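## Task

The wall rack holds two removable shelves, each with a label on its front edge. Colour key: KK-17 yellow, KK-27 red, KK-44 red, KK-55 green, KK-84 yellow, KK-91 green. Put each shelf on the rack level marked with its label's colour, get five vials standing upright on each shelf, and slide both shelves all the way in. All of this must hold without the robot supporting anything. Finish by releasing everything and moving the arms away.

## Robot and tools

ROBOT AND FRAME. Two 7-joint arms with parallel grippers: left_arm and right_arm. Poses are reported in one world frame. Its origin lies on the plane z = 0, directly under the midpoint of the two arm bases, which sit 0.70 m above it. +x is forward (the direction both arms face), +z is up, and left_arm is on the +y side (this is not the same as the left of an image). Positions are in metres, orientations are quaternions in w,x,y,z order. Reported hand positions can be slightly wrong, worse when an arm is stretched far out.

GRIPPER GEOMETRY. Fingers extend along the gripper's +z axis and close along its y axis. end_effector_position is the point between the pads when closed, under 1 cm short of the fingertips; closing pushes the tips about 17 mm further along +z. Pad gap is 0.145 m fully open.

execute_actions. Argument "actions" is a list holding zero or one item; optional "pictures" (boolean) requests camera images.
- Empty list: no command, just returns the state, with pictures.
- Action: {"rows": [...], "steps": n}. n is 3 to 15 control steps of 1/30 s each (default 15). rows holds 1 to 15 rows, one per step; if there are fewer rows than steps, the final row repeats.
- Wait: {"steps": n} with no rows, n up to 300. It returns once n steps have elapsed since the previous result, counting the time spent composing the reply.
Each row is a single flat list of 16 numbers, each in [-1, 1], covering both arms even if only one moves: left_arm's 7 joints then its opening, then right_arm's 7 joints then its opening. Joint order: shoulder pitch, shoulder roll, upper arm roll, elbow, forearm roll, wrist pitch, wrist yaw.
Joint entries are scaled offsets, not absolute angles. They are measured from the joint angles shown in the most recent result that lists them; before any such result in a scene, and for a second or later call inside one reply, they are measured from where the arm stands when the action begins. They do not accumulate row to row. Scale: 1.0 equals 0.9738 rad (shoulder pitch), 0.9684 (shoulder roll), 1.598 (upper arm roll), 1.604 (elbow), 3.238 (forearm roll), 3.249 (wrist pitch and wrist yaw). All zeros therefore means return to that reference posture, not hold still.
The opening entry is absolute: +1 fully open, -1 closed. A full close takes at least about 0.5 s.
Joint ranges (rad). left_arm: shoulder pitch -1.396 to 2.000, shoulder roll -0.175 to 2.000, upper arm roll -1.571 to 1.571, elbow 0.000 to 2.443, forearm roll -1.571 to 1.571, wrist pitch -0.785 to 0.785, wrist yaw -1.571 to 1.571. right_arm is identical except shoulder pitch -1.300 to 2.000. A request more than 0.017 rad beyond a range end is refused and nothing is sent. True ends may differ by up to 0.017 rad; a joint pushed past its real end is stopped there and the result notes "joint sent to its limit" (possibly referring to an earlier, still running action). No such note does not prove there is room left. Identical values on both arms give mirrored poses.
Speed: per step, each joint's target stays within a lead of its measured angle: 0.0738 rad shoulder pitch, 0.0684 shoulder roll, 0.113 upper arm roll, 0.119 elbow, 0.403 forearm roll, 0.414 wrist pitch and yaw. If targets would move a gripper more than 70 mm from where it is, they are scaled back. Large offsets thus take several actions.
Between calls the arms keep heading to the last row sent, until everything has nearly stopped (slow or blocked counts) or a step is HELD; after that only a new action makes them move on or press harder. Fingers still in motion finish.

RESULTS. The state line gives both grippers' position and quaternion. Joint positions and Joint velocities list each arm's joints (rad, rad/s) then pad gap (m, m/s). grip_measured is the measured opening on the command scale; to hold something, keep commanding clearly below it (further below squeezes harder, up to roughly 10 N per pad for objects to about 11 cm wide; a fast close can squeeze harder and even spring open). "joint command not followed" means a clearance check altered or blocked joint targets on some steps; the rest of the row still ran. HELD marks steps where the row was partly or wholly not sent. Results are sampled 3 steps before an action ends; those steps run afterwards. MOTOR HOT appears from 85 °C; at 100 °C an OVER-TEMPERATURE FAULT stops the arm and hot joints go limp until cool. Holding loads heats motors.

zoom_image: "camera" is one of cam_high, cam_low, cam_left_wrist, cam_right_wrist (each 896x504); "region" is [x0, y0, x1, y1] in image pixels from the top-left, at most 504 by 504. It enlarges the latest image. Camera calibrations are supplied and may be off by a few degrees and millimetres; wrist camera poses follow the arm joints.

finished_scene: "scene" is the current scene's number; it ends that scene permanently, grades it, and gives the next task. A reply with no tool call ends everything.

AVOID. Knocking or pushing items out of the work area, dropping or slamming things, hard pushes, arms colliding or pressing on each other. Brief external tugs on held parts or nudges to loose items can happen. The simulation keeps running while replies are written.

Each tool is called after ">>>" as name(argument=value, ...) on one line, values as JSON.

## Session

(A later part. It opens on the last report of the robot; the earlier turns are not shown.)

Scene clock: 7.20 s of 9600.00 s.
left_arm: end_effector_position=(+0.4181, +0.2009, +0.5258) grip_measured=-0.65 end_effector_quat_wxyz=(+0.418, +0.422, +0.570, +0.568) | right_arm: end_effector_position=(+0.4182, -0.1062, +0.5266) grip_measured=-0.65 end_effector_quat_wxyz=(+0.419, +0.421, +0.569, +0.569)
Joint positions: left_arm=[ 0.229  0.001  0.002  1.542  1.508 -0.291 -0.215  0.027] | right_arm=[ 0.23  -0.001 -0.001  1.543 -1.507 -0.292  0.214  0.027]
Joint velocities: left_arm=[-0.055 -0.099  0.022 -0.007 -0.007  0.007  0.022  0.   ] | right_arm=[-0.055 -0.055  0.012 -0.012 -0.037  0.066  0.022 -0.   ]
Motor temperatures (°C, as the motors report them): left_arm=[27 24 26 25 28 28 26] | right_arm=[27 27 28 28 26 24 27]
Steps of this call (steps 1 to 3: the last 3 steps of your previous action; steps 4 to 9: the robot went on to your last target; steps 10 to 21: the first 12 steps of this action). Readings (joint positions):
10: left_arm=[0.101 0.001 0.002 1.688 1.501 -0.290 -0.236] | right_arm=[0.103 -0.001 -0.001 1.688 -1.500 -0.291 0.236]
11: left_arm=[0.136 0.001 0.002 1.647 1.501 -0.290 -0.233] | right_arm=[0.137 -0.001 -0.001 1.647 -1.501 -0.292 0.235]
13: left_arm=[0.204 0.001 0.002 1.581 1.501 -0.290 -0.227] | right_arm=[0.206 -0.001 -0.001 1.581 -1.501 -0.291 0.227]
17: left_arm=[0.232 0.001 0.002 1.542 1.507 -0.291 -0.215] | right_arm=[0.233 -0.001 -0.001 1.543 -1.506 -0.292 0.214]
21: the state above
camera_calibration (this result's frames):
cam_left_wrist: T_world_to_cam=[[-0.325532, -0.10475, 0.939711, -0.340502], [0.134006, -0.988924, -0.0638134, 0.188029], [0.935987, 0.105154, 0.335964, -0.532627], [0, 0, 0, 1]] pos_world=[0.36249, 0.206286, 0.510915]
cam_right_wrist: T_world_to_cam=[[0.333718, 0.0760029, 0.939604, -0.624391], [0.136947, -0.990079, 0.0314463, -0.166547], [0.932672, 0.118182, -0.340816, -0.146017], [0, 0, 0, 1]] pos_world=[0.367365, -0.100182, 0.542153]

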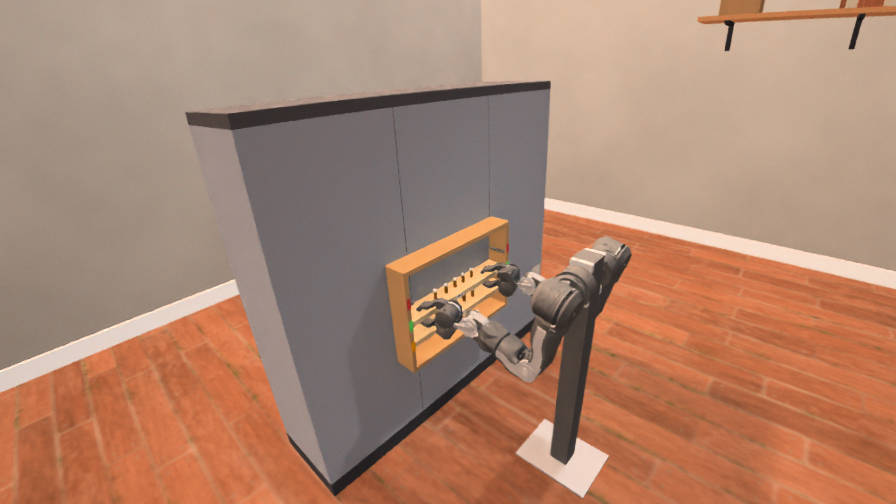

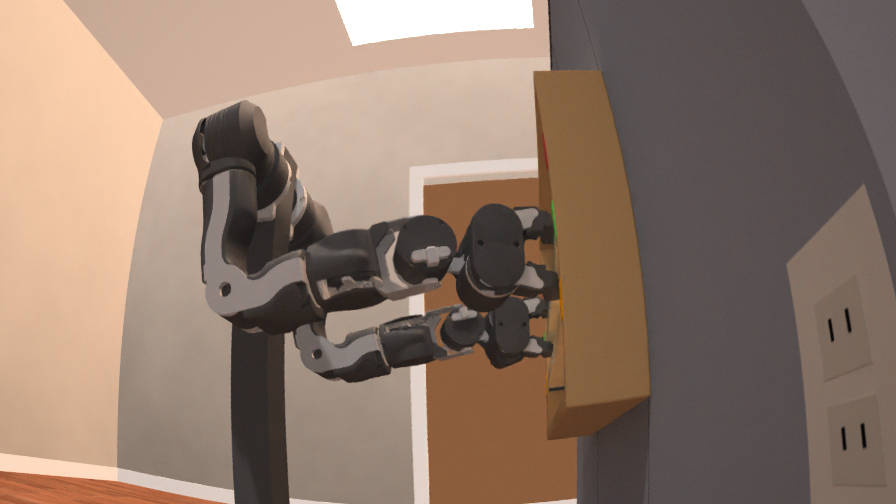

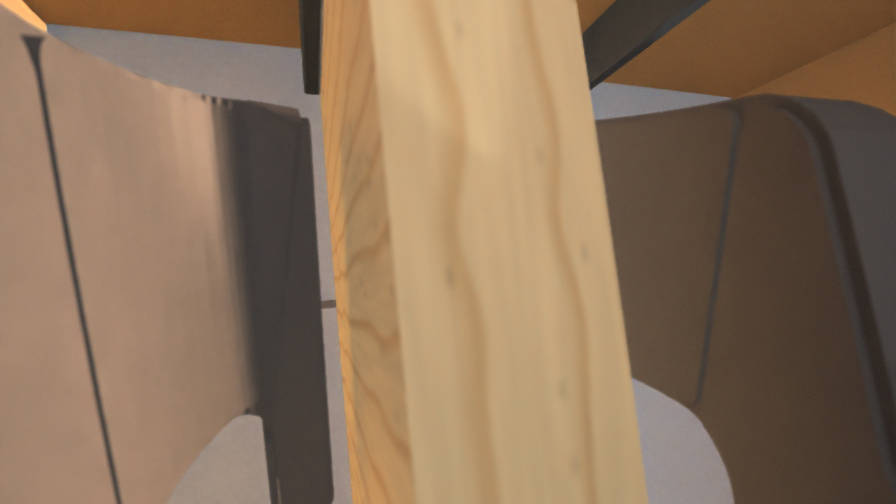

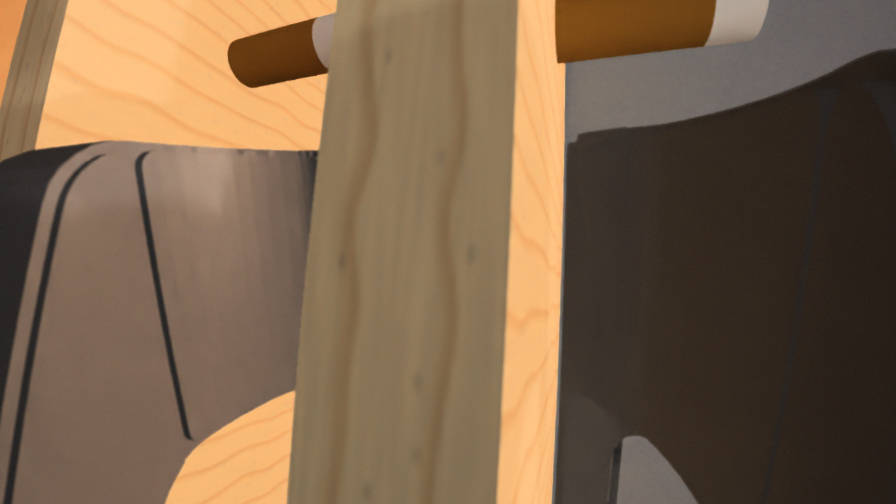

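>>> execute_actions(actions=[{"rows":[[0.026,0,0,-0.014,0,0,0,-0.6,0.024,0,0,-0.018,0,0,-0.002,-0.6],[0.052,0,0,-0.029,0,0,0,-0.6,0.049,0,0,-0.036,-0.001,0,-0.004,-0.6],[0.052,0,0,-0.029,0,0,0,-0.6,0.049,0,0,-0.036,-0.001,0,-0.004,-0.6],[0.052,0,0,-0.029,0,0,0,-0.6,0.049,0,0,-0.036,-0.001,0,-0.004,-0.6],[0.052,0,0,-0.029,0,0,0,-0.6,0.049,0,0,-0.036,-0.001,0,-0.004,-0.6],[0.052,0,0,-0.029,0,0,0,-0.66,0.049,0,0,-0.036,-0.001,0,-0.004,-0.66],[0.052,0,0,-0.029,0,0,0,-0.72,0.049,0,0,-0.036,-0.001,0,-0.004,-0.72],[0.052,0,0,-0.029,0,0,0,-0.78,0.049,0,0,-0.036,-0.001,0,-0.004,-0.78],[0.052,0,0,-0.029,0,0,0,-0.85,0.049,0,0,-0.036,-0.001,0,-0.004,-0.85],[0.052,0,0,-0.029,0,0,0,-0.92,0.049,0,0,-0.036,-0.001,0,-0.004,-0.92],[0.052,0,0,-0.029,0,0,0,-1,0.049,0,0,-0.036,-0.001,0,-0.004,-1]]}])

>>> execute_actions(actions=[])

Scene clock: 8.00 s of 9600.00 s.
left_arm: end_effector_position=(+0.4283, +0.2008, +0.5275) grip_measured=-0.76 end_effector_quat_wxyz=(+0.418, +0.422, +0.573, +0.565) | right_arm: end_effector_position=(+0.4288, -0.1063, +0.5280) grip_measured=-0.76 end_effector_quat_wxyz=(+0.420, +0.420, +0.570, +0.568)
Joint positions: left_arm=[ 0.277  0.001  0.002  1.495  1.511 -0.291 -0.222  0.018] | right_arm=[ 0.278 -0.001 -0.001  1.487 -1.513 -0.292  0.204  0.018]
Joint velocities: left_arm=[ 0.055  0.011 -0.012  0.007 -0.066 -0.066  0.051  0.   ] | right_arm=[ 0.033 -0.011 -0.002  0.007  0.051 -0.022  0.007  0.   ]
Motor temperatures (°C, as the motors report them): left_arm=[27 24 26 25 28 28 26] | right_arm=[27 27 28 28 26 24 27]
Steps of this call (steps 1 to 3: the last 3 steps of your previous action; steps 4 to 12: the robot went on to your last target; steps 13 to 24: the first 12 steps of this action). Readings (joint positions):
13: left_arm=[0.240 0.001 0.002 1.528 1.508 -0.291 -0.215] | right_arm=[0.241 -0.001 -0.001 1.525 -1.507 -0.292 0.212]
14: left_arm=[0.268 0.001 0.002 1.499 1.508 -0.292 -0.216] | right_arm=[0.268 -0.001 -0.001 1.490 -1.509 -0.293 0.210]
16: left_arm=[0.288 0.001 0.002 1.496 1.509 -0.291 -0.218] | right_arm=[0.285 -0.001 -0.001 1.487 -1.510 -0.292 0.205]
20: left_arm=[0.277 0.001 0.002 1.495 1.510 -0.291 -0.222] | right_arm=[0.278 -0.001 -0.001 1.487 -1.512 -0.292 0.204]
24: the state above

Scene clock: 8.10 s of 9600.00 s.
left_arm: end_effector_position=(+0.4283, +0.2008, +0.5275) grip_measured=-0.76 end_effector_quat_wxyz=(+0.418, +0.422, +0.573, +0.565) | right_arm: end_effector_position=(+0.4288, -0.1063, +0.5280) grip_measured=-0.76 end_effector_quat_wxyz=(+0.420, +0.420, +0.570, +0.568)
Joint positions: left_arm=[ 0.277  0.001  0.002  1.495  1.511 -0.291 -0.222  0.018] | right_arm=[ 0.278 -0.001 -0.001  1.487 -1.513 -0.292  0.204  0.018]
Joint velocities: left_arm=[ 0.055 -0.011  0.012 -0.007  0.037 -0.007  0.007  0.   ] | right_arm=[-0.121  0.033 -0.017 -0.012  0.022  0.022 -0.022 -0.   ]
Motor temperatures (°C, as the motors report them): left_arm=[27 24 26 25 28 28 26] | right_arm=[27 27 28 28 26 24 27]
Kept back: nothing.
Steps of this call (steps 1 to 3: the last 3 steps of your previous action). Readings (joint positions):
1: left_arm=[0.277 0.001 0.002 1.495 1.511 -0.291 -0.222] | right_arm=[0.278 -0.001 -0.001 1.487 -1.513 -0.292 0.204]
2: left_arm=[0.277 0.001 0.002 1.495 1.511 -0.291 -0.222] | right_arm=[0.278 -0.001 -0.001 1.487 -1.513 -0.292 0.204]
3: the state above
camera_calibration (this result's frames):
cam_left_wrist: T_world_to_cam=[[-0.320135, -0.099424, 0.94214, -0.34339], [0.133355, -0.989305, -0.0590878, 0.184579], [0.937939, 0.106723, 0.32997, -0.54072], [0, 0, 0, 1]] pos_world=[0.372617, 0.206172, 0.51285]
cam_right_wrist: T_world_to_cam=[[0.331298, 0.0787502, 0.940234, -0.628333], [0.136059, -0.990083, 0.0349842, -0.169657], [0.933665, 0.116337, -0.338727, -0.157151], [0, 0, 0, 1]] pos_world=[0.377975, -0.100211, 0.543484]

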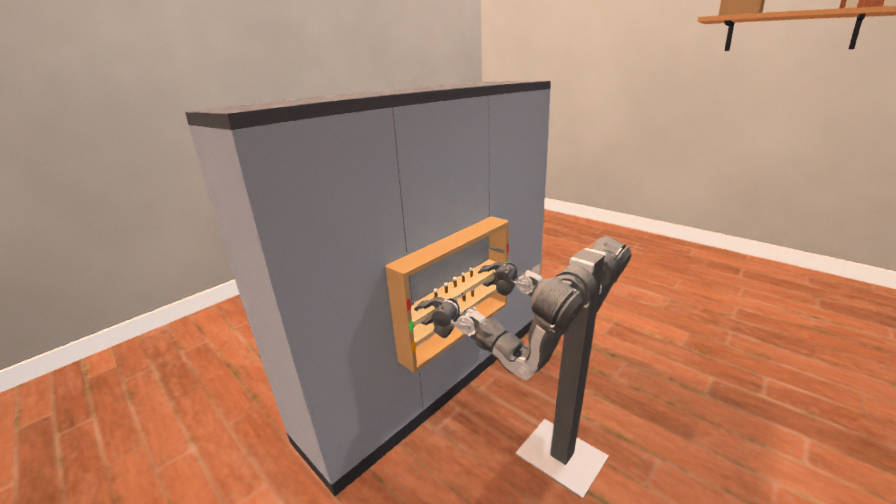

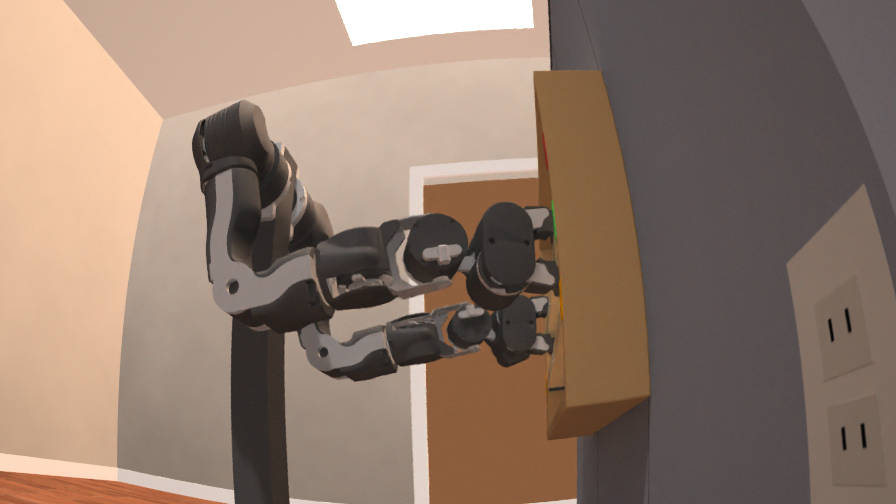

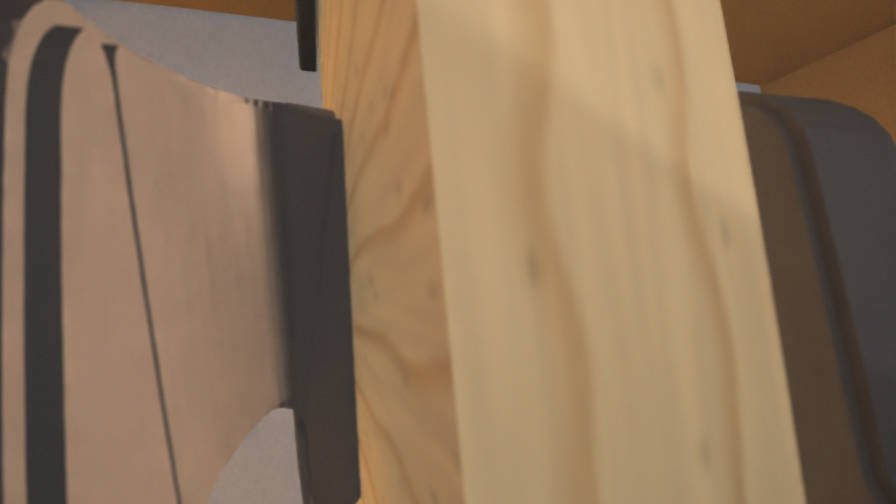

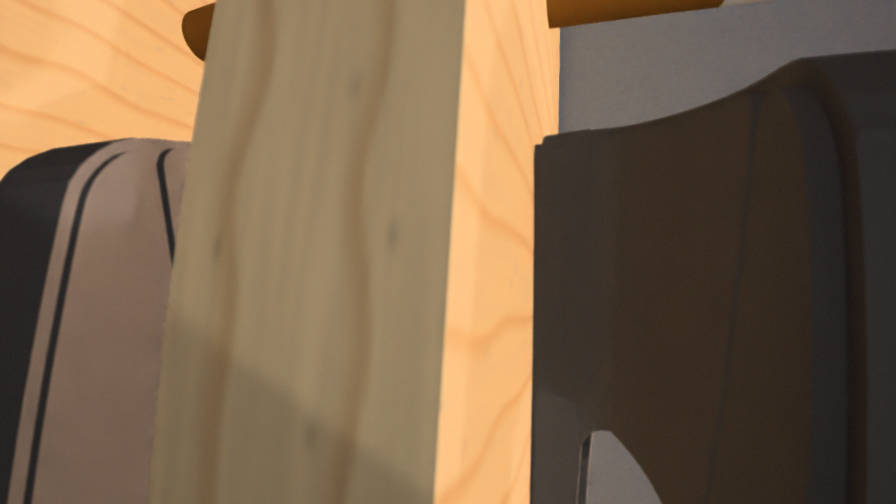

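>>> execute_actions(actions=[{"rows":[[-0.004,0,0,0.004,0,0,-0.001,-1,-0.004,0,0,0.004,0,0,0.001,-1],[-0.016,0,0,0.014,-0.001,0,-0.002,-1,-0.016,0,0,0.014,0.001,0,0.002,-1],[-0.034,0,0,0.029,-0.001,0,-0.0045,-1,-0.034,0,0,0.029,0.001,0,0.0045,-1],[-0.056,0,0,0.049,-0.002,0,-0.0075,-1,-0.056,0,0,0.049,0.002,0,0.0075,-1],[-0.083,0,0,0.072,-0.003,0.001,-0.011,-1,-0.083,0,0,0.072,0.003,0.001,0.011,-1],[-0.112,0,0,0.097,-0.004,0.001,-0.015,-1,-0.112,0,0,0.097,0.004,0.001,0.015,-1],[-0.142,0,0,0.123,-0.005,0.001,-0.019,-1,-0.142,0,0,0.123,0.005,0.001,0.019,-1],[-0.169,0,0,0.146,-0.0065,0.001,-0.0225,-1,-0.169,0,0,0.146,0.0065,0.001,0.0225,-1],[-0.191,0,0,0.165,-0.0074,0.002,-0.0255,-1,-0.191,0,0,0.165,0.0074,0.002,0.0255,-1],[-0.209,0,0,0.181,-0.008,0.002,-0.028,-1,-0.209,0,0,0.181,0.008,0.002,0.028,-1],[-0.22,0,0,0.191,-0.0087,0.002,-0.0294,-1,-0.22,0,0,0.191,0.0087,0.002,0.0294,-1],[-0.225,0,0,0.1946,-0.0087,0.002,-0.03,-1,-0.225,0,0,0.1946,0.0087,0.002,0.03,-1]]}])

>>> execute_actions(actions=[{"steps":8}], pictures=true)

Scene clock: 8.80 s of 9600.00 s.
left_arm: end_effector_position=(+0.3759, +0.2006, +0.5352) grip_measured=-0.76 end_effector_quat_wxyz=(+0.416, +0.424, +0.576, +0.561) | right_arm: end_effector_position=(+0.3764, -0.1057, +0.5364) grip_measured=-0.76 end_effector_quat_wxyz=(+0.418, +0.420, +0.574, +0.566)
Joint positions: left_arm=[ 0.055  0.001  0.002  1.801  1.488 -0.285 -0.32   0.018] | right_arm=[ 0.057 -0.001 -0.001  1.794 -1.489 -0.291  0.302  0.018]
Joint velocities: left_arm=[-0.011 -0.033  0.007  0.115 -0.095  0.051 -0.081  0.   ] | right_arm=[-0.011  0.033  0.002  0.1   -0.037 -0.022  0.168 -0.   ]
Motor temperatures (°C, as the motors report them): left_arm=[27 24 26 25 28 28 26] | right_arm=[27 27 28 28 26 24 27]
Steps of this call (steps 1 to 9: the robot went on to your last target; steps 10 to 21: the first 12 steps of this action). Readings (joint positions):
10: left_arm=[0.275 0.001 0.002 1.495 1.512 -0.291 -0.224] | right_arm=[0.278 -0.001 -0.001 1.489 -1.515 -0.292 0.205]
11: left_arm=[0.267 0.001 0.002 1.507 1.512 -0.291 -0.226] | right_arm=[0.270 -0.001 -0.001 1.500 -1.515 -0.292 0.208]
13: left_arm=[0.223 0.001 0.002 1.562 1.510 -0.291 -0.239] | right_arm=[0.225 -0.001 -0.001 1.556 -1.513 -0.293 0.221]
17: left_arm=[0.107 0.001 0.002 1.716 1.499 -0.287 -0.289] | right_arm=[0.109 -0.001 -0.001 1.710 -1.500 -0.292 0.270]
21: the state above

Scene clock: 9.07 s of 9600.00 s.
left_arm: end_effector_position=(+0.3758, +0.2005, +0.5343) grip_measured=-0.76 end_effector_quat_wxyz=(+0.414, +0.426, +0.577, +0.560) | right_arm: end_effector_position=(+0.3763, -0.1057, +0.5355) grip_measured=-0.76 end_effector_quat_wxyz=(+0.416, +0.421, +0.575, +0.565)
Joint positions: left_arm=[ 0.055  0.001  0.002  1.802  1.487 -0.284 -0.327  0.018] | right_arm=[ 0.057 -0.001 -0.001  1.795 -1.488 -0.291  0.308  0.018]
Joint velocities: left_arm=[-0.077 -0.033  0.007  0.012 -0.037 -0.037 -0.081 -0.   ] | right_arm=[ 0.055 -0.011 -0.017 -0.007  0.007 -0.007  0.037  0.   ]
Motor temperatures (°C, as the motors report them): left_arm=[27 24 26 25 28 28 26] | right_arm=[27 27 28 28 26 24 27]
Kept back: nothing.
Steps of this call (steps 1 to 3: the last 3 steps of your previous action; steps 4 to 8: the robot went on to your last target). Readings (joint positions):
1: left_arm=[0.055 0.001 0.002 1.802 1.488 -0.284 -0.322] | right_arm=[0.057 -0.001 -0.001 1.795 -1.489 -0.291 0.304]
2: left_arm=[0.055 0.001 0.002 1.802 1.488 -0.284 -0.325] | right_arm=[0.057 -0.001 -0.001 1.795 -1.489 -0.291 0.307]
4: left_arm=[0.055 0.001 0.002 1.802 1.487 -0.284 -0.327] | right_arm=[0.057 -0.001 -0.001 1.795 -1.488 -0.291 0.308]
8: the state above
camera_calibration (this result's frames):
cam_left_wrist: T_world_to_cam=[[-0.304667, -0.0939675, 0.947812, -0.376626], [0.130936, -0.989806, -0.0560423, 0.191065], [0.943416, 0.107029, 0.313865, -0.487257], [0, 0, 0, 1]] pos_world=[0.319923, 0.205877, 0.520612]
cam_right_wrist: T_world_to_cam=[[0.343816, 0.0856315, 0.935125, -0.619295], [0.140945, -0.989258, 0.0387675, -0.165932], [0.928399, 0.118472, -0.352192, -0.0962596], [0, 0, 0, 1]] pos_world=[0.325678, -0.0997148, 0.551648]

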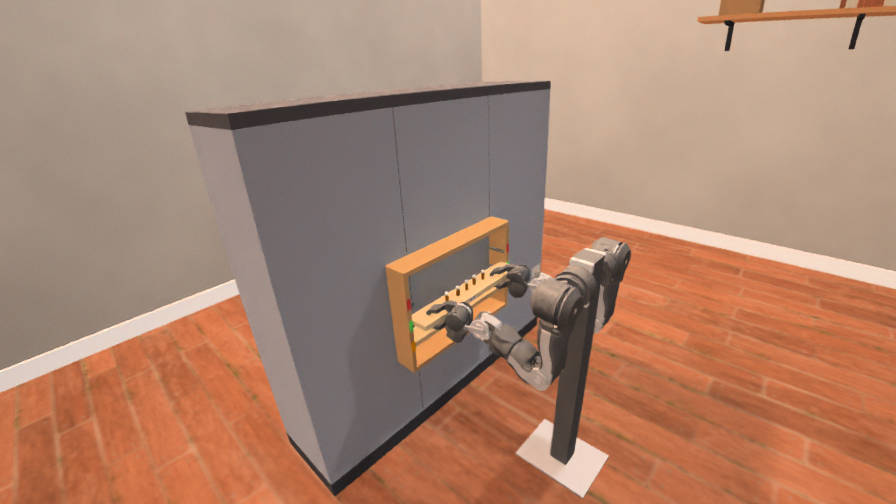

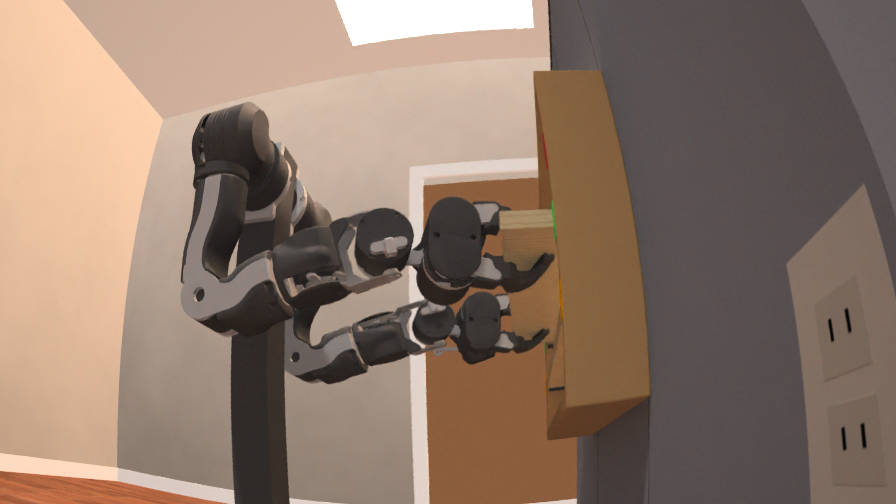

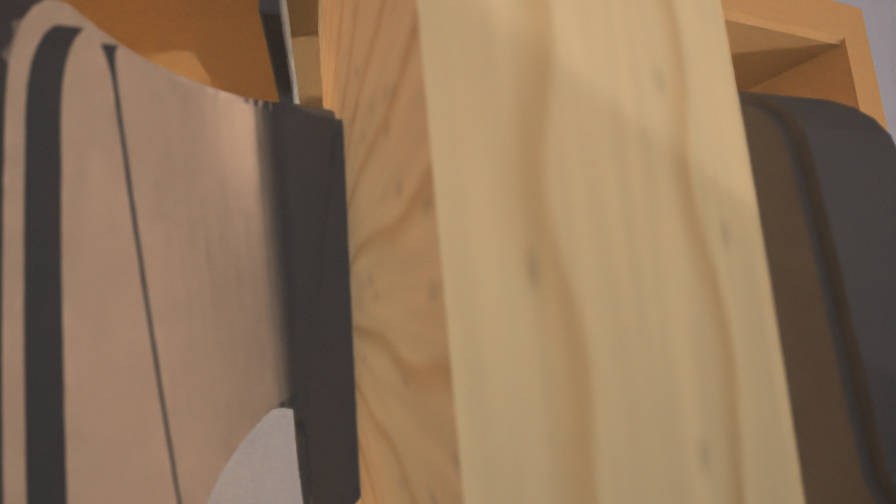

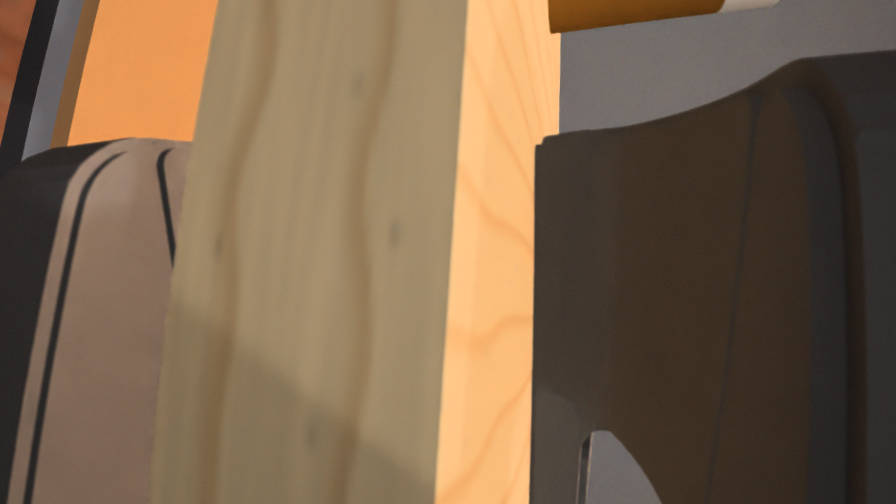

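>>> execute_actions(actions=[{"rows":[[-0.001,0,0,0.006,-0.001,0,0.002,-1,-0.001,0,0,0.006,0.001,0,-0.002,-1],[-0.011,0,0,0.015,-0.002,0,0,-1,-0.011,0,0,0.015,0.002,0,0,-1],[-0.028,0,0,0.029,-0.002,0,-0.0015,-1,-0.028,0,0,0.029,0.002,0,0.0015,-1],[-0.048,0,0,0.047,-0.003,0.001,-0.004,-1,-0.048,0,0,0.047,0.003,0.001,0.004,-1],[-0.073,0,0,0.068,-0.004,0.001,-0.0065,-1,-0.073,0,0,0.068,0.004,0.001,0.0065,-1],[-0.1,0,0,0.092,-0.005,0.001,-0.0095,-1,-0.1,0,0,0.092,0.005,0.001,0.0095,-1],[-0.127,0,0,0.115,-0.006,0.002,-0.0125,-1,-0.127,0,0,0.115,0.006,0.002,0.0125,-1],[-0.151,0,0,0.136,-0.007,0.002,-0.015,-1,-0.151,0,0,0.136,0.007,0.002,0.015,-1],[-0.172,0,0,0.154,-0.008,0.002,-0.0175,-1,-0.172,0,0,0.154,0.008,0.002,0.0175,-1],[-0.189,0,0,0.168,-0.009,0.002,-0.019,-1,-0.189,0,0,0.168,0.009,0.003,0.019,-1],[-0.199,0,0,0.177,-0.0095,0.002,-0.0205,-1,-0.199,0,0,0.177,0.0095,0.003,0.0205,-1],[-0.203,0,0,0.181,-0.0095,0.002,-0.021,-1,-0.203,0,0,0.181,0.0095,0.0035,0.021,-1]]}])

>>> execute_actions(actions=[{"steps":8}], pictures=true)

Scene clock: 9.80 s of 9600.00 s.
left_arm: end_effector_position=(+0.3260, +0.2004, +0.5565) grip_measured=-0.76 end_effector_quat_wxyz=(+0.419, +0.422, +0.572, +0.565) | right_arm: end_effector_position=(+0.3264, -0.1050, +0.5569) grip_measured=-0.76 end_effector_quat_wxyz=(+0.418, +0.416, +0.572, +0.570)
Joint positions: left_arm=[-0.146  0.001  0.002  2.086  1.464 -0.276 -0.395  0.018] | right_arm=[-0.144 -0.001 -0.001  2.078 -1.463 -0.288  0.379  0.018]
Joint velocities: left_arm=[-0.011 -0.055 -0.007  0.081  0.037 -0.066 -0.095  0.   ] | right_arm=[-0.033 -0.033 -0.002  0.085  0.066  0.022  0.066 -0.   ]
Motor temperatures (°C, as the motors report them): left_arm=[27 24 26 25 28 28 26] | right_arm=[27 27 28 28 26 24 27]
Steps of this call (steps 1 to 10: the robot went on to your last target; steps 11 to 22: the first 12 steps of this action). Readings (joint positions):
11: left_arm=[0.054 0.001 0.002 1.802 1.487 -0.284 -0.328] | right_arm=[0.056 -0.001 -0.001 1.796 -1.488 -0.291 0.308]
12: left_arm=[0.046 0.001 0.002 1.811 1.487 -0.284 -0.331] | right_arm=[0.049 -0.001 -0.001 1.805 -1.488 -0.291 0.313]
14: left_arm=[0.006 0.001 0.002 1.863 1.485 -0.282 -0.342] | right_arm=[0.009 -0.001 -0.001 1.857 -1.485 -0.291 0.323]
18: left_arm=[-0.096 0.001 0.002 2.009 1.474 -0.279 -0.373] | right_arm=[-0.094 -0.001 -0.001 2.002 -1.473 -0.289 0.355]
22: the state above

Scene clock: 10.07 s of 9600.00 s.
left_arm: end_effector_position=(+0.3260, +0.2002, +0.5556) grip_measured=-0.76 end_effector_quat_wxyz=(+0.417, +0.424, +0.574, +0.563) | right_arm: end_effector_position=(+0.3264, -0.1051, +0.5561) grip_measured=-0.76 end_effector_quat_wxyz=(+0.417, +0.418, +0.573, +0.568)
Joint positions: left_arm=[-0.146  0.001  0.001  2.087  1.463 -0.276 -0.402  0.018] | right_arm=[-0.144 -0.001 -0.001  2.079 -1.462 -0.287  0.385  0.018]
Joint velocities: left_arm=[-0.033 -0.033  0.007 -0.007 -0.007 -0.007 -0.022 -0.   ] | right_arm=[-0.055 -0.077 -0.007 -0.002  0.007  0.022 -0.022 -0.   ]
Motor temperatures (°C, as the motors report them): left_arm=[27 24 26 25 28 28 26] | right_arm=[27 27 28 28 26 24 27]
Kept back: nothing.
Steps of this call (steps 1 to 3: the last 3 steps of your previous action; steps 4 to 8: the robot went on to your last target). Readings (joint positions):
1: left_arm=[-0.146 0.001 0.001 2.087 1.464 -0.276 -0.398] | right_arm=[-0.144 -0.001 -0.001 2.079 -1.462 -0.287 0.381]
2: left_arm=[-0.146 0.001 0.001 2.087 1.464 -0.276 -0.400] | right_arm=[-0.144 -0.001 -0.001 2.079 -1.462 -0.287 0.384]
4: left_arm=[-0.146 0.001 0.001 2.087 1.463 -0.276 -0.402] | right_arm=[-0.144 -0.001 -0.001 2.079 -1.462 -0.287 0.385]
8: the state above
camera_calibration (this result's frames):
cam_left_wrist: T_world_to_cam=[[-0.315723, -0.0973795, 0.943841, -0.405458], [0.130748, -0.989696, -0.058374, 0.199842], [0.9398, 0.104976, 0.325202, -0.451619], [0, 0, 0, 1]] pos_world=[0.27029, 0.205709, 0.541221]
cam_right_wrist: T_world_to_cam=[[0.33483, 0.0837239, 0.938552, -0.620577], [0.144496, -0.988826, 0.0366594, -0.159081], [0.931134, 0.123342, -0.343186, -0.048078], [0, 0, 0, 1]] pos_world=[0.275541, -0.0994161, 0.571775]

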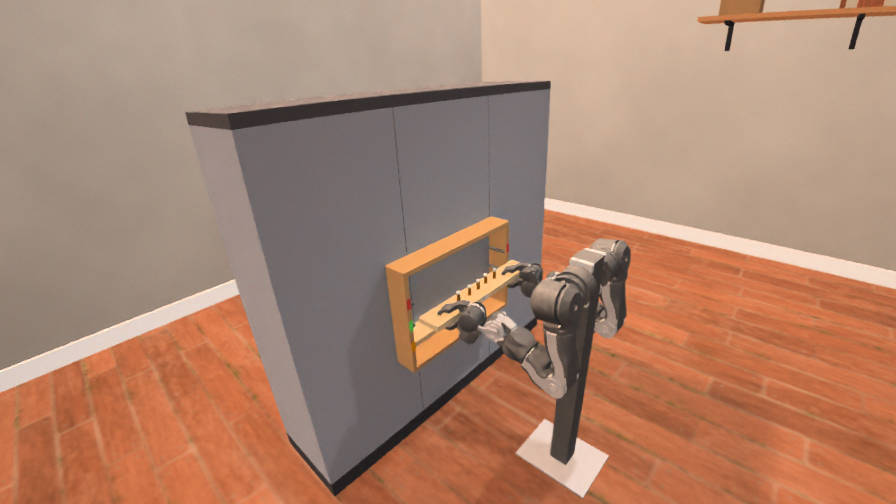

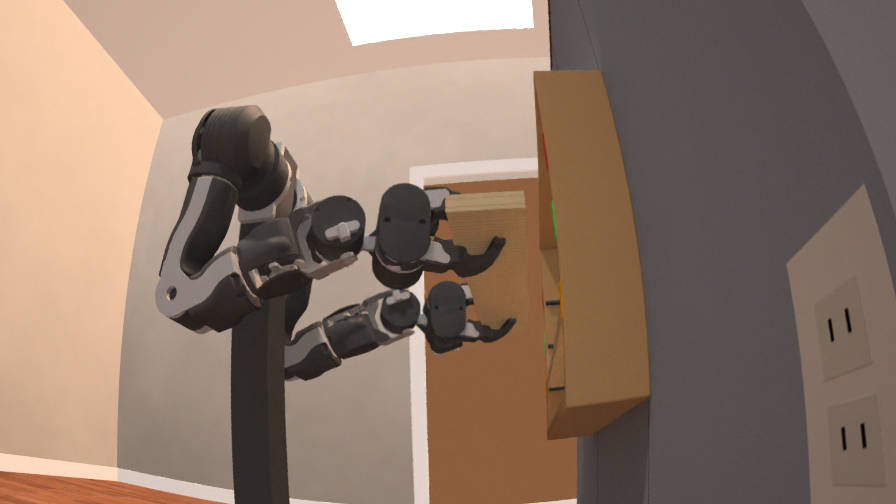

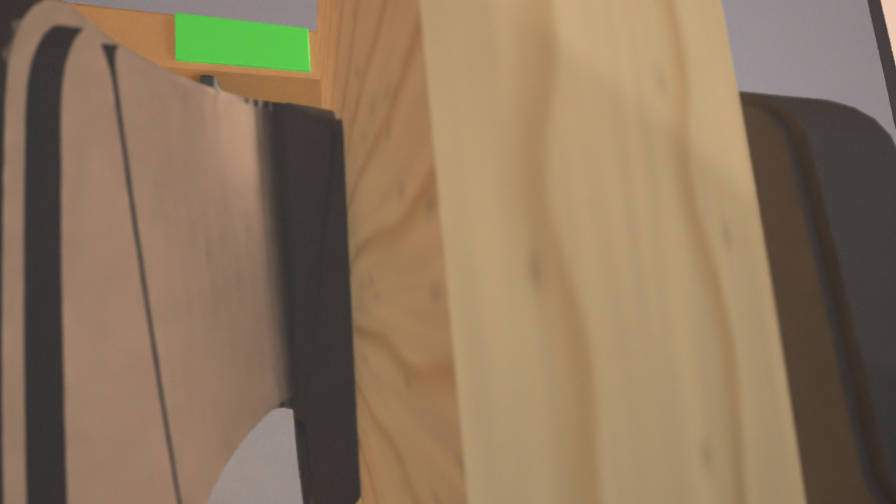

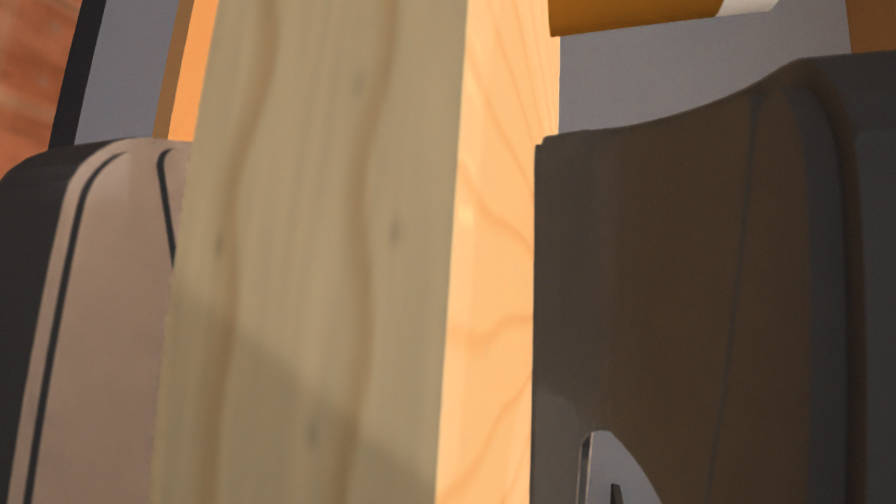

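>>> execute_actions(actions=[{"rows":[[0.007,0,0,0.005,-0.002,0,0,-1,0.007,0,0,0.005,0.002,0,0,-1],[0.018,0,0,0.008,-0.003,0.001,-0.005,-1,0.018,0,0,0.008,0.003,0.001,0.005,-1],[0.036,0,0,0.014,-0.005,0.002,-0.013,-1,0.036,0,0,0.014,0.005,0.002,0.013,-1],[0.057,0,0,0.02,-0.008,0.003,-0.023,-1,0.057,0,0,0.02,0.008,0.003,0.023,-1],[0.083,0,0,0.028,-0.011,0.005,-0.035,-1,0.083,0,0,0.028,0.011,0.005,0.035,-1],[0.111,0,0,0.037,-0.015,0.007,-0.048,-1,0.111,0,0,0.037,0.015,0.007,0.048,-1],[0.14,0,0,0.046,-0.018,0.009,-0.061,-1,0.14,0,0,0.046,0.018,0.009,0.061,-1],[0.166,0,0,0.054,-0.021,0.011,-0.072,-1,0.166,0,0,0.054,0.021,0.011,0.072,-1],[0.187,0,0,0.06,-0.023,0.013,-0.082,-1,0.187,0,0,0.06,0.023,0.013,0.082,-1],[0.205,0,0,0.066,-0.025,0.014,-0.09,-1,0.205,0,0,0.066,0.025,0.014,0.09,-1],[0.216,0,0,0.069,-0.0265,0.015,-0.095,-1,0.216,0,0,0.069,0.0265,0.015,0.095,-1],[0.22,0,0,0.0705,-0.027,0.015,-0.0966,-1,0.22,0,0,0.0705,0.027,0.016,0.0966,-1]]}])

>>> execute_actions(actions=[{"steps":8}], pictures=true)

Scene clock: 10.77 s of 9600.00 s.
left_arm: end_effector_position=(+0.3379, +0.2001, +0.6177) grip_measured=-0.76 end_effector_quat_wxyz=(+0.425, +0.417, +0.567, +0.570) | right_arm: end_effector_position=(+0.3385, -0.1050, +0.6184) grip_measured=-0.76 end_effector_quat_wxyz=(+0.424, +0.410, +0.567, +0.575)
Joint positions: left_arm=[ 0.067  0.001  0.001  2.194  1.386 -0.231 -0.7    0.018] | right_arm=[ 0.068 -0.001 -0.001  2.186 -1.382 -0.244  0.685  0.018]
Joint velocities: left_arm=[ 0.033 -0.011  0.027  0.012 -0.066  0.125 -0.33  -0.   ] | right_arm=[-0.033 -0.011  0.012  0.022  0.066  0.037  0.286 -0.   ]
Motor temperatures (°C, as the motors report them): left_arm=[27 24 26 25 28 28 26] | right_arm=[27 27 28 28 26 24 27]
Steps of this call (steps 1 to 9: the robot went on to your last target; steps 10 to 21: the first 12 steps of this action). Readings (joint positions):
10: left_arm=[-0.145 0.001 0.001 2.087 1.463 -0.275 -0.405] | right_arm=[-0.144 -0.001 -0.001 2.079 -1.461 -0.287 0.389]
11: left_arm=[-0.140 0.001 0.001 2.087 1.461 -0.274 -0.416] | right_arm=[-0.138 -0.001 -0.001 2.080 -1.460 -0.287 0.400]
13: left_arm=[-0.102 0.001 0.001 2.100 1.452 -0.270 -0.464] | right_arm=[-0.100 -0.001 -0.001 2.095 -1.450 -0.283 0.446]
17: left_arm=[0.016 0.001 0.001 2.167 1.412 -0.249 -0.596] | right_arm=[0.017 -0.001 -0.001 2.160 -1.409 -0.262 0.579]
21: the state above

Scene clock: 11.03 s of 9600.00 s.
left_arm: end_effector_position=(+0.3378, +0.2001, +0.6142) grip_measured=-0.76 end_effector_quat_wxyz=(+0.419, +0.423, +0.572, +0.565) | right_arm: end_effector_position=(+0.3385, -0.1050, +0.6150) grip_measured=-0.76 end_effector_quat_wxyz=(+0.418, +0.416, +0.572, +0.570)
Joint positions: left_arm=[ 0.067  0.001  0.001  2.194  1.382 -0.228 -0.723  0.018] | right_arm=[ 0.068 -0.001 -0.001  2.187 -1.377 -0.24   0.707  0.018]
Joint velocities: left_arm=[ 0.033 -0.033  0.007  0.012  0.022 -0.022 -0.037 -0.   ] | right_arm=[-0.011 -0.011 -0.012 -0.007 -0.007 -0.037 -0.007  0.   ]
Motor temperatures (°C, as the motors report them): left_arm=[27 24 26 25 28 28 26] | right_arm=[27 27 28 28 26 24 27]
Kept back: nothing.
Steps of this call (steps 1 to 3: the last 3 steps of your previous action; steps 4 to 8: the robot went on to your last target). Readings (joint positions):
1: left_arm=[0.067 0.001 0.001 2.194 1.384 -0.229 -0.710] | right_arm=[0.068 -0.001 -0.001 2.187 -1.379 -0.242 0.695]
2: left_arm=[0.067 0.001 0.001 2.194 1.383 -0.228 -0.718] | right_arm=[0.068 -0.001 -0.001 2.187 -1.378 -0.241 0.702]
4: left_arm=[0.067 0.001 0.001 2.194 1.382 -0.228 -0.722] | right_arm=[0.068 -0.001 -0.001 2.187 -1.377 -0.240 0.706]
8: the state above
camera_calibration (this result's frames):
cam_left_wrist: T_world_to_cam=[[-0.321568, -0.0980807, 0.941793, -0.453694], [0.130558, -0.989714, -0.0584932, 0.201746], [0.937843, 0.104149, 0.331065, -0.484547], [0, 0, 0, 1]] pos_world=[0.282195, 0.205637, 0.599503]
cam_right_wrist: T_world_to_cam=[[0.328921, 0.0843226, 0.940585, -0.679067], [0.145447, -0.988645, 0.0377684, -0.163816], [0.933089, 0.124383, -0.337451, -0.0432411], [0, 0, 0, 1]] pos_world=[0.287534, -0.0993166, 0.630316]

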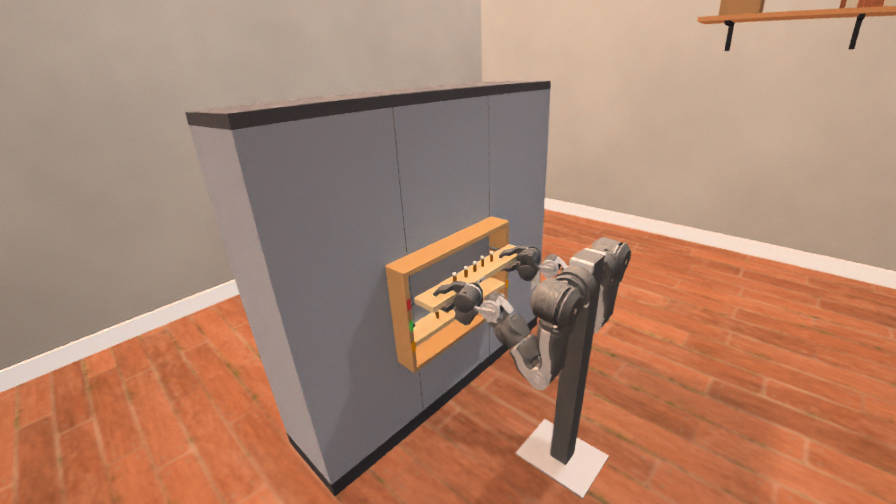

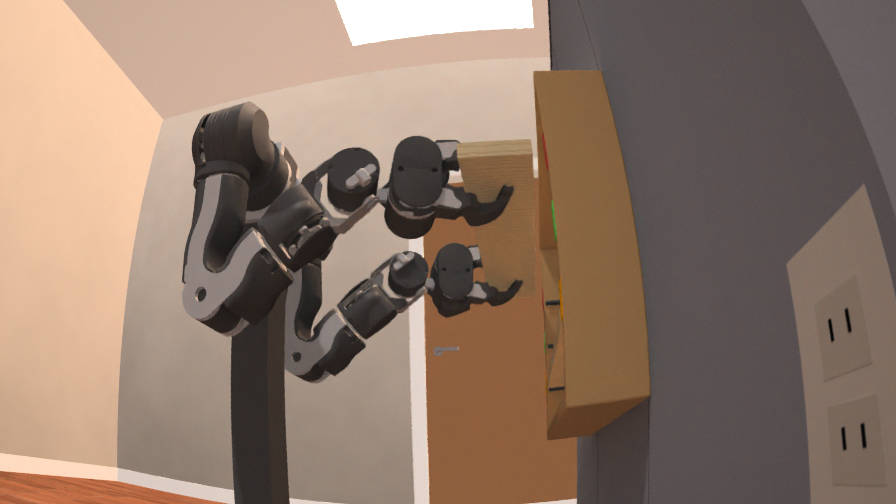

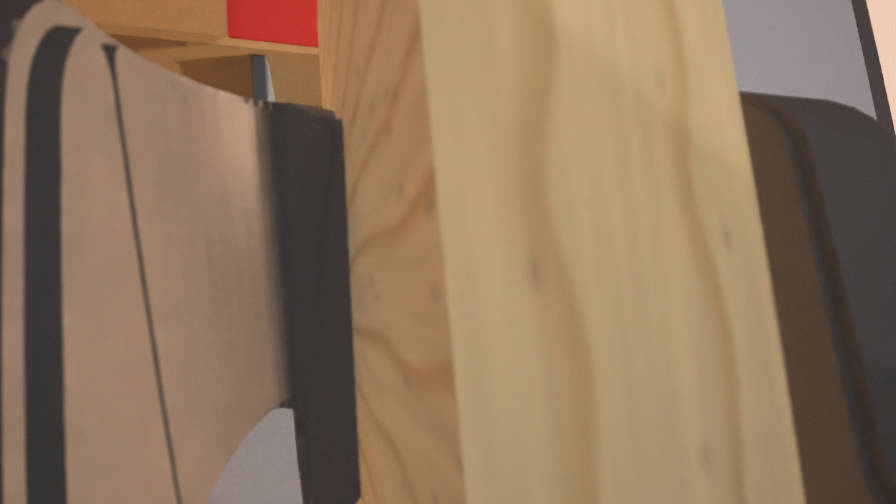

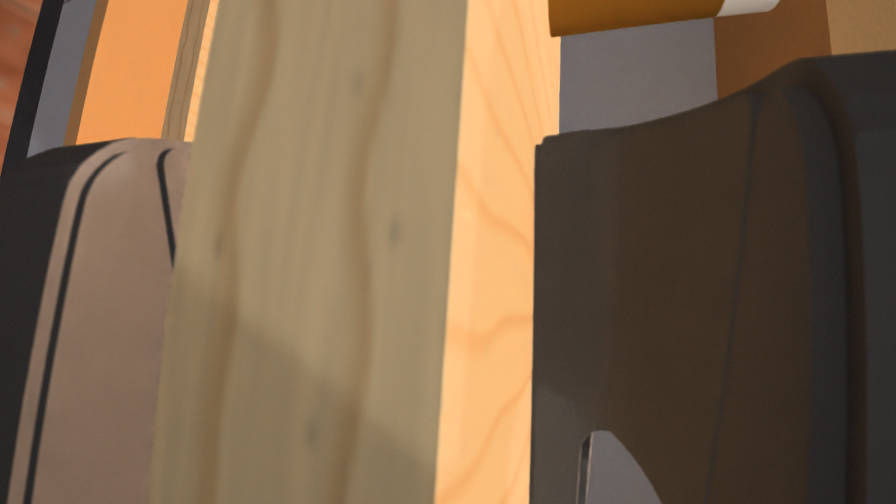

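>>> execute_actions(actions=[{"rows":[[0.006,0,0,0,0,0,0.003,-1,0.006,0,0,0,0,0,-0.003,-1],[0.014,0,0,-0.007,0,0,0.004,-1,0.014,0,0,-0.007,0,0,-0.004,-1],[0.027,0,0,-0.018,0,0,0.005,-1,0.027,0,0,-0.018,0,0,-0.005,-1],[0.044,0,0,-0.031,0.001,-0.001,0.007,-1,0.044,0,0,-0.031,-0.001,0,-0.007,-1],[0.064,0,0,-0.048,0.001,-0.001,0.009,-1,0.064,0,0,-0.048,-0.001,0,-0.009,-1],[0.085,0,0,-0.066,0.002,-0.002,0.012,-1,0.085,0,0,-0.066,-0.002,-0.001,-0.012,-1],[0.106,0,0,-0.084,0.002,-0.002,0.014,-1,0.106,0,0,-0.084,-0.002,-0.001,-0.014,-1],[0.126,0,0,-0.1,0.003,-0.003,0.016,-1,0.126,0,0,-0.1,-0.003,-0.002,-0.016,-1],[0.143,0,0,-0.114,0.003,-0.003,0.018,-1,0.143,0,0,-0.114,-0.003,-0.002,-0.018,-1],[0.156,0,0,-0.125,0.003,-0.004,0.02,-1,0.156,0,0,-0.125,-0.004,-0.002,-0.02,-1],[0.164,0,0,-0.132,0.003,-0.004,0.021,-1,0.164,0,0,-0.132,-0.004,-0.002,-0.021,-1],[0.1675,0,0,-0.135,0.003,-0.004,0.021,-1,0.1675,0,0,-0.135,-0.004,-0.002,-0.021,-1]]}])

>>> execute_actions(actions=[{"steps":8}], pictures=true)

Scene clock: 11.77 s of 9600.00 s.
left_arm: end_effector_position=(+0.3801, +0.2001, +0.6072) grip_measured=-0.76 end_effector_quat_wxyz=(+0.415, +0.426, +0.575, +0.562) | right_arm: end_effector_position=(+0.3808, -0.1056, +0.6080) grip_measured=-0.76 end_effector_quat_wxyz=(+0.416, +0.421, +0.574, +0.566)
Joint positions: left_arm=[ 0.225  0.001  0.001  1.977  1.393 -0.236 -0.677  0.018] | right_arm=[ 0.227 -0.001 -0.001  1.97  -1.39  -0.244  0.661  0.018]
Joint velocities: left_arm=[ 0.011 -0.033 -0.002 -0.061  0.007  0.022 -0.007 -0.   ] | right_arm=[ 0.055 -0.055 -0.007 -0.061  0.037 -0.022 -0.139  0.   ]
Motor temperatures (°C, as the motors report them): left_arm=[27 24 26 25 28 28 26] | right_arm=[27 27 28 28 26 24 27]
Steps of this call (steps 1 to 10: the robot went on to your last target; steps 11 to 22: the first 12 steps of this action). Readings (joint positions):
11: left_arm=[0.067 0.001 0.001 2.194 1.383 -0.228 -0.723] | right_arm=[0.068 -0.001 -0.001 2.187 -1.377 -0.240 0.707]
12: left_arm=[0.072 0.001 0.001 2.188 1.383 -0.228 -0.723] | right_arm=[0.073 -0.001 -0.001 2.181 -1.377 -0.240 0.707]
14: left_arm=[0.103 0.001 0.001 2.147 1.384 -0.228 -0.721] | right_arm=[0.104 -0.001 -0.001 2.139 -1.378 -0.240 0.705]
18: left_arm=[0.184 0.001 0.001 2.035 1.390 -0.232 -0.698] | right_arm=[0.185 -0.001 -0.001 2.028 -1.385 -0.243 0.682]
22: the state above

Scene clock: 12.03 s of 9600.00 s.
left_arm: end_effector_position=(+0.3802, +0.2002, +0.6076) grip_measured=-0.76 end_effector_quat_wxyz=(+0.416, +0.425, +0.574, +0.562) | right_arm: end_effector_position=(+0.3808, -0.1055, +0.6083) grip_measured=-0.76 end_effector_quat_wxyz=(+0.416, +0.420, +0.573, +0.567)
Joint positions: left_arm=[ 0.226  0.001  0.001  1.976  1.393 -0.236 -0.674  0.018] | right_arm=[ 0.227 -0.001 -0.001  1.969 -1.39  -0.245  0.658  0.018]
Joint velocities: left_arm=[ 0.033  0.011 -0.022 -0.002  0.051 -0.066 -0.051 -0.   ] | right_arm=[-0.077 -0.055  0.002 -0.027 -0.051 -0.007 -0.095 -0.   ]
Motor temperatures (°C, as the motors report them): left_arm=[27 24 26 25 28 28 26] | right_arm=[27 27 28 28 26 24 27]
Kept back: nothing.
Steps of this call (steps 1 to 3: the last 3 steps of your previous action; steps 4 to 8: the robot went on to your last target). Readings (joint positions):
1: left_arm=[0.226 0.001 0.001 1.976 1.393 -0.236 -0.676] | right_arm=[0.227 -0.001 -0.001 1.969 -1.390 -0.245 0.660]
2: left_arm=[0.226 0.001 0.001 1.976 1.393 -0.236 -0.675] | right_arm=[0.227 -0.001 -0.001 1.969 -1.390 -0.245 0.659]
4: left_arm=[0.226 0.001 0.001 1.976 1.393 -0.236 -0.674] | right_arm=[0.227 -0.001 -0.001 1.969 -1.390 -0.245 0.659]
8: the state above
camera_calibration (this result's frames):
cam_left_wrist: T_world_to_cam=[[-0.311704, -0.098127, 0.945099, -0.439566], [0.130083, -0.989695, -0.0598545, 0.196911], [0.941233, 0.104284, 0.321257, -0.517474], [0, 0, 0, 1]] pos_world=[0.324434, 0.205713, 0.593461]
cam_right_wrist: T_world_to_cam=[[0.339715, 0.082232, 0.936927, -0.688828], [0.142391, -0.989185, 0.03519, -0.167537], [0.929688, 0.121455, -0.34775, -0.0777135], [0, 0, 0, 1]] pos_world=[0.33011, -0.0996425, 0.624252]

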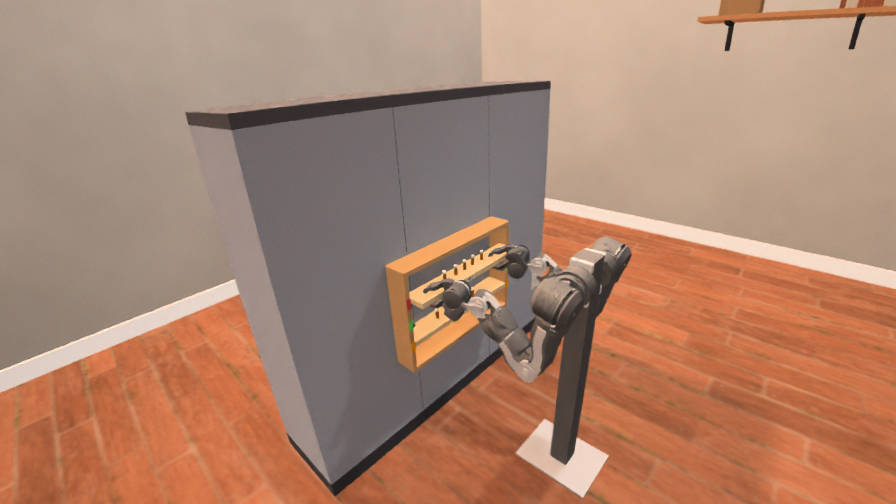

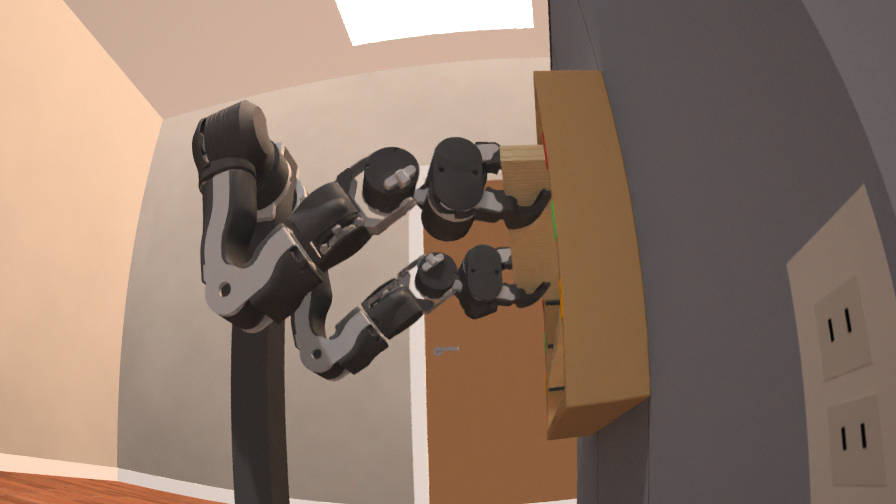

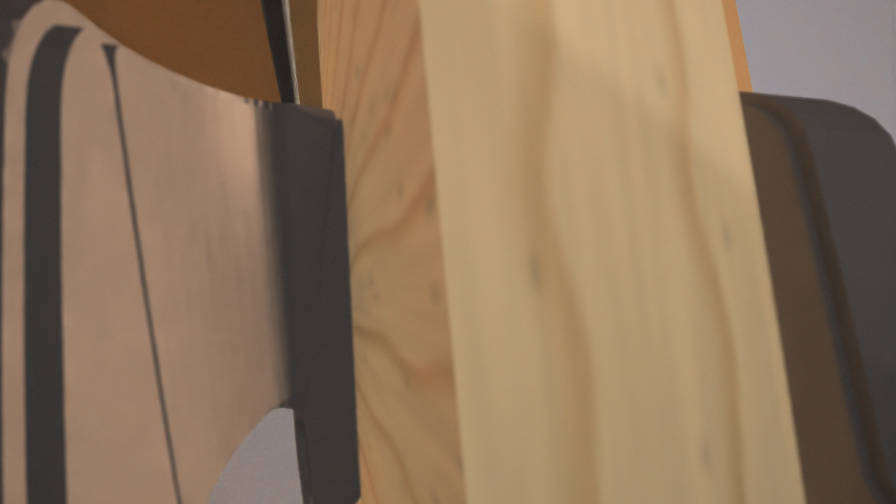

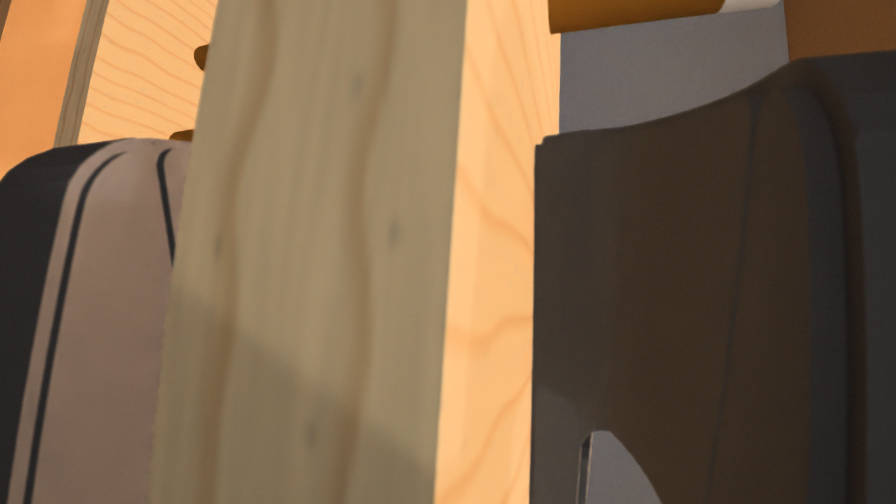

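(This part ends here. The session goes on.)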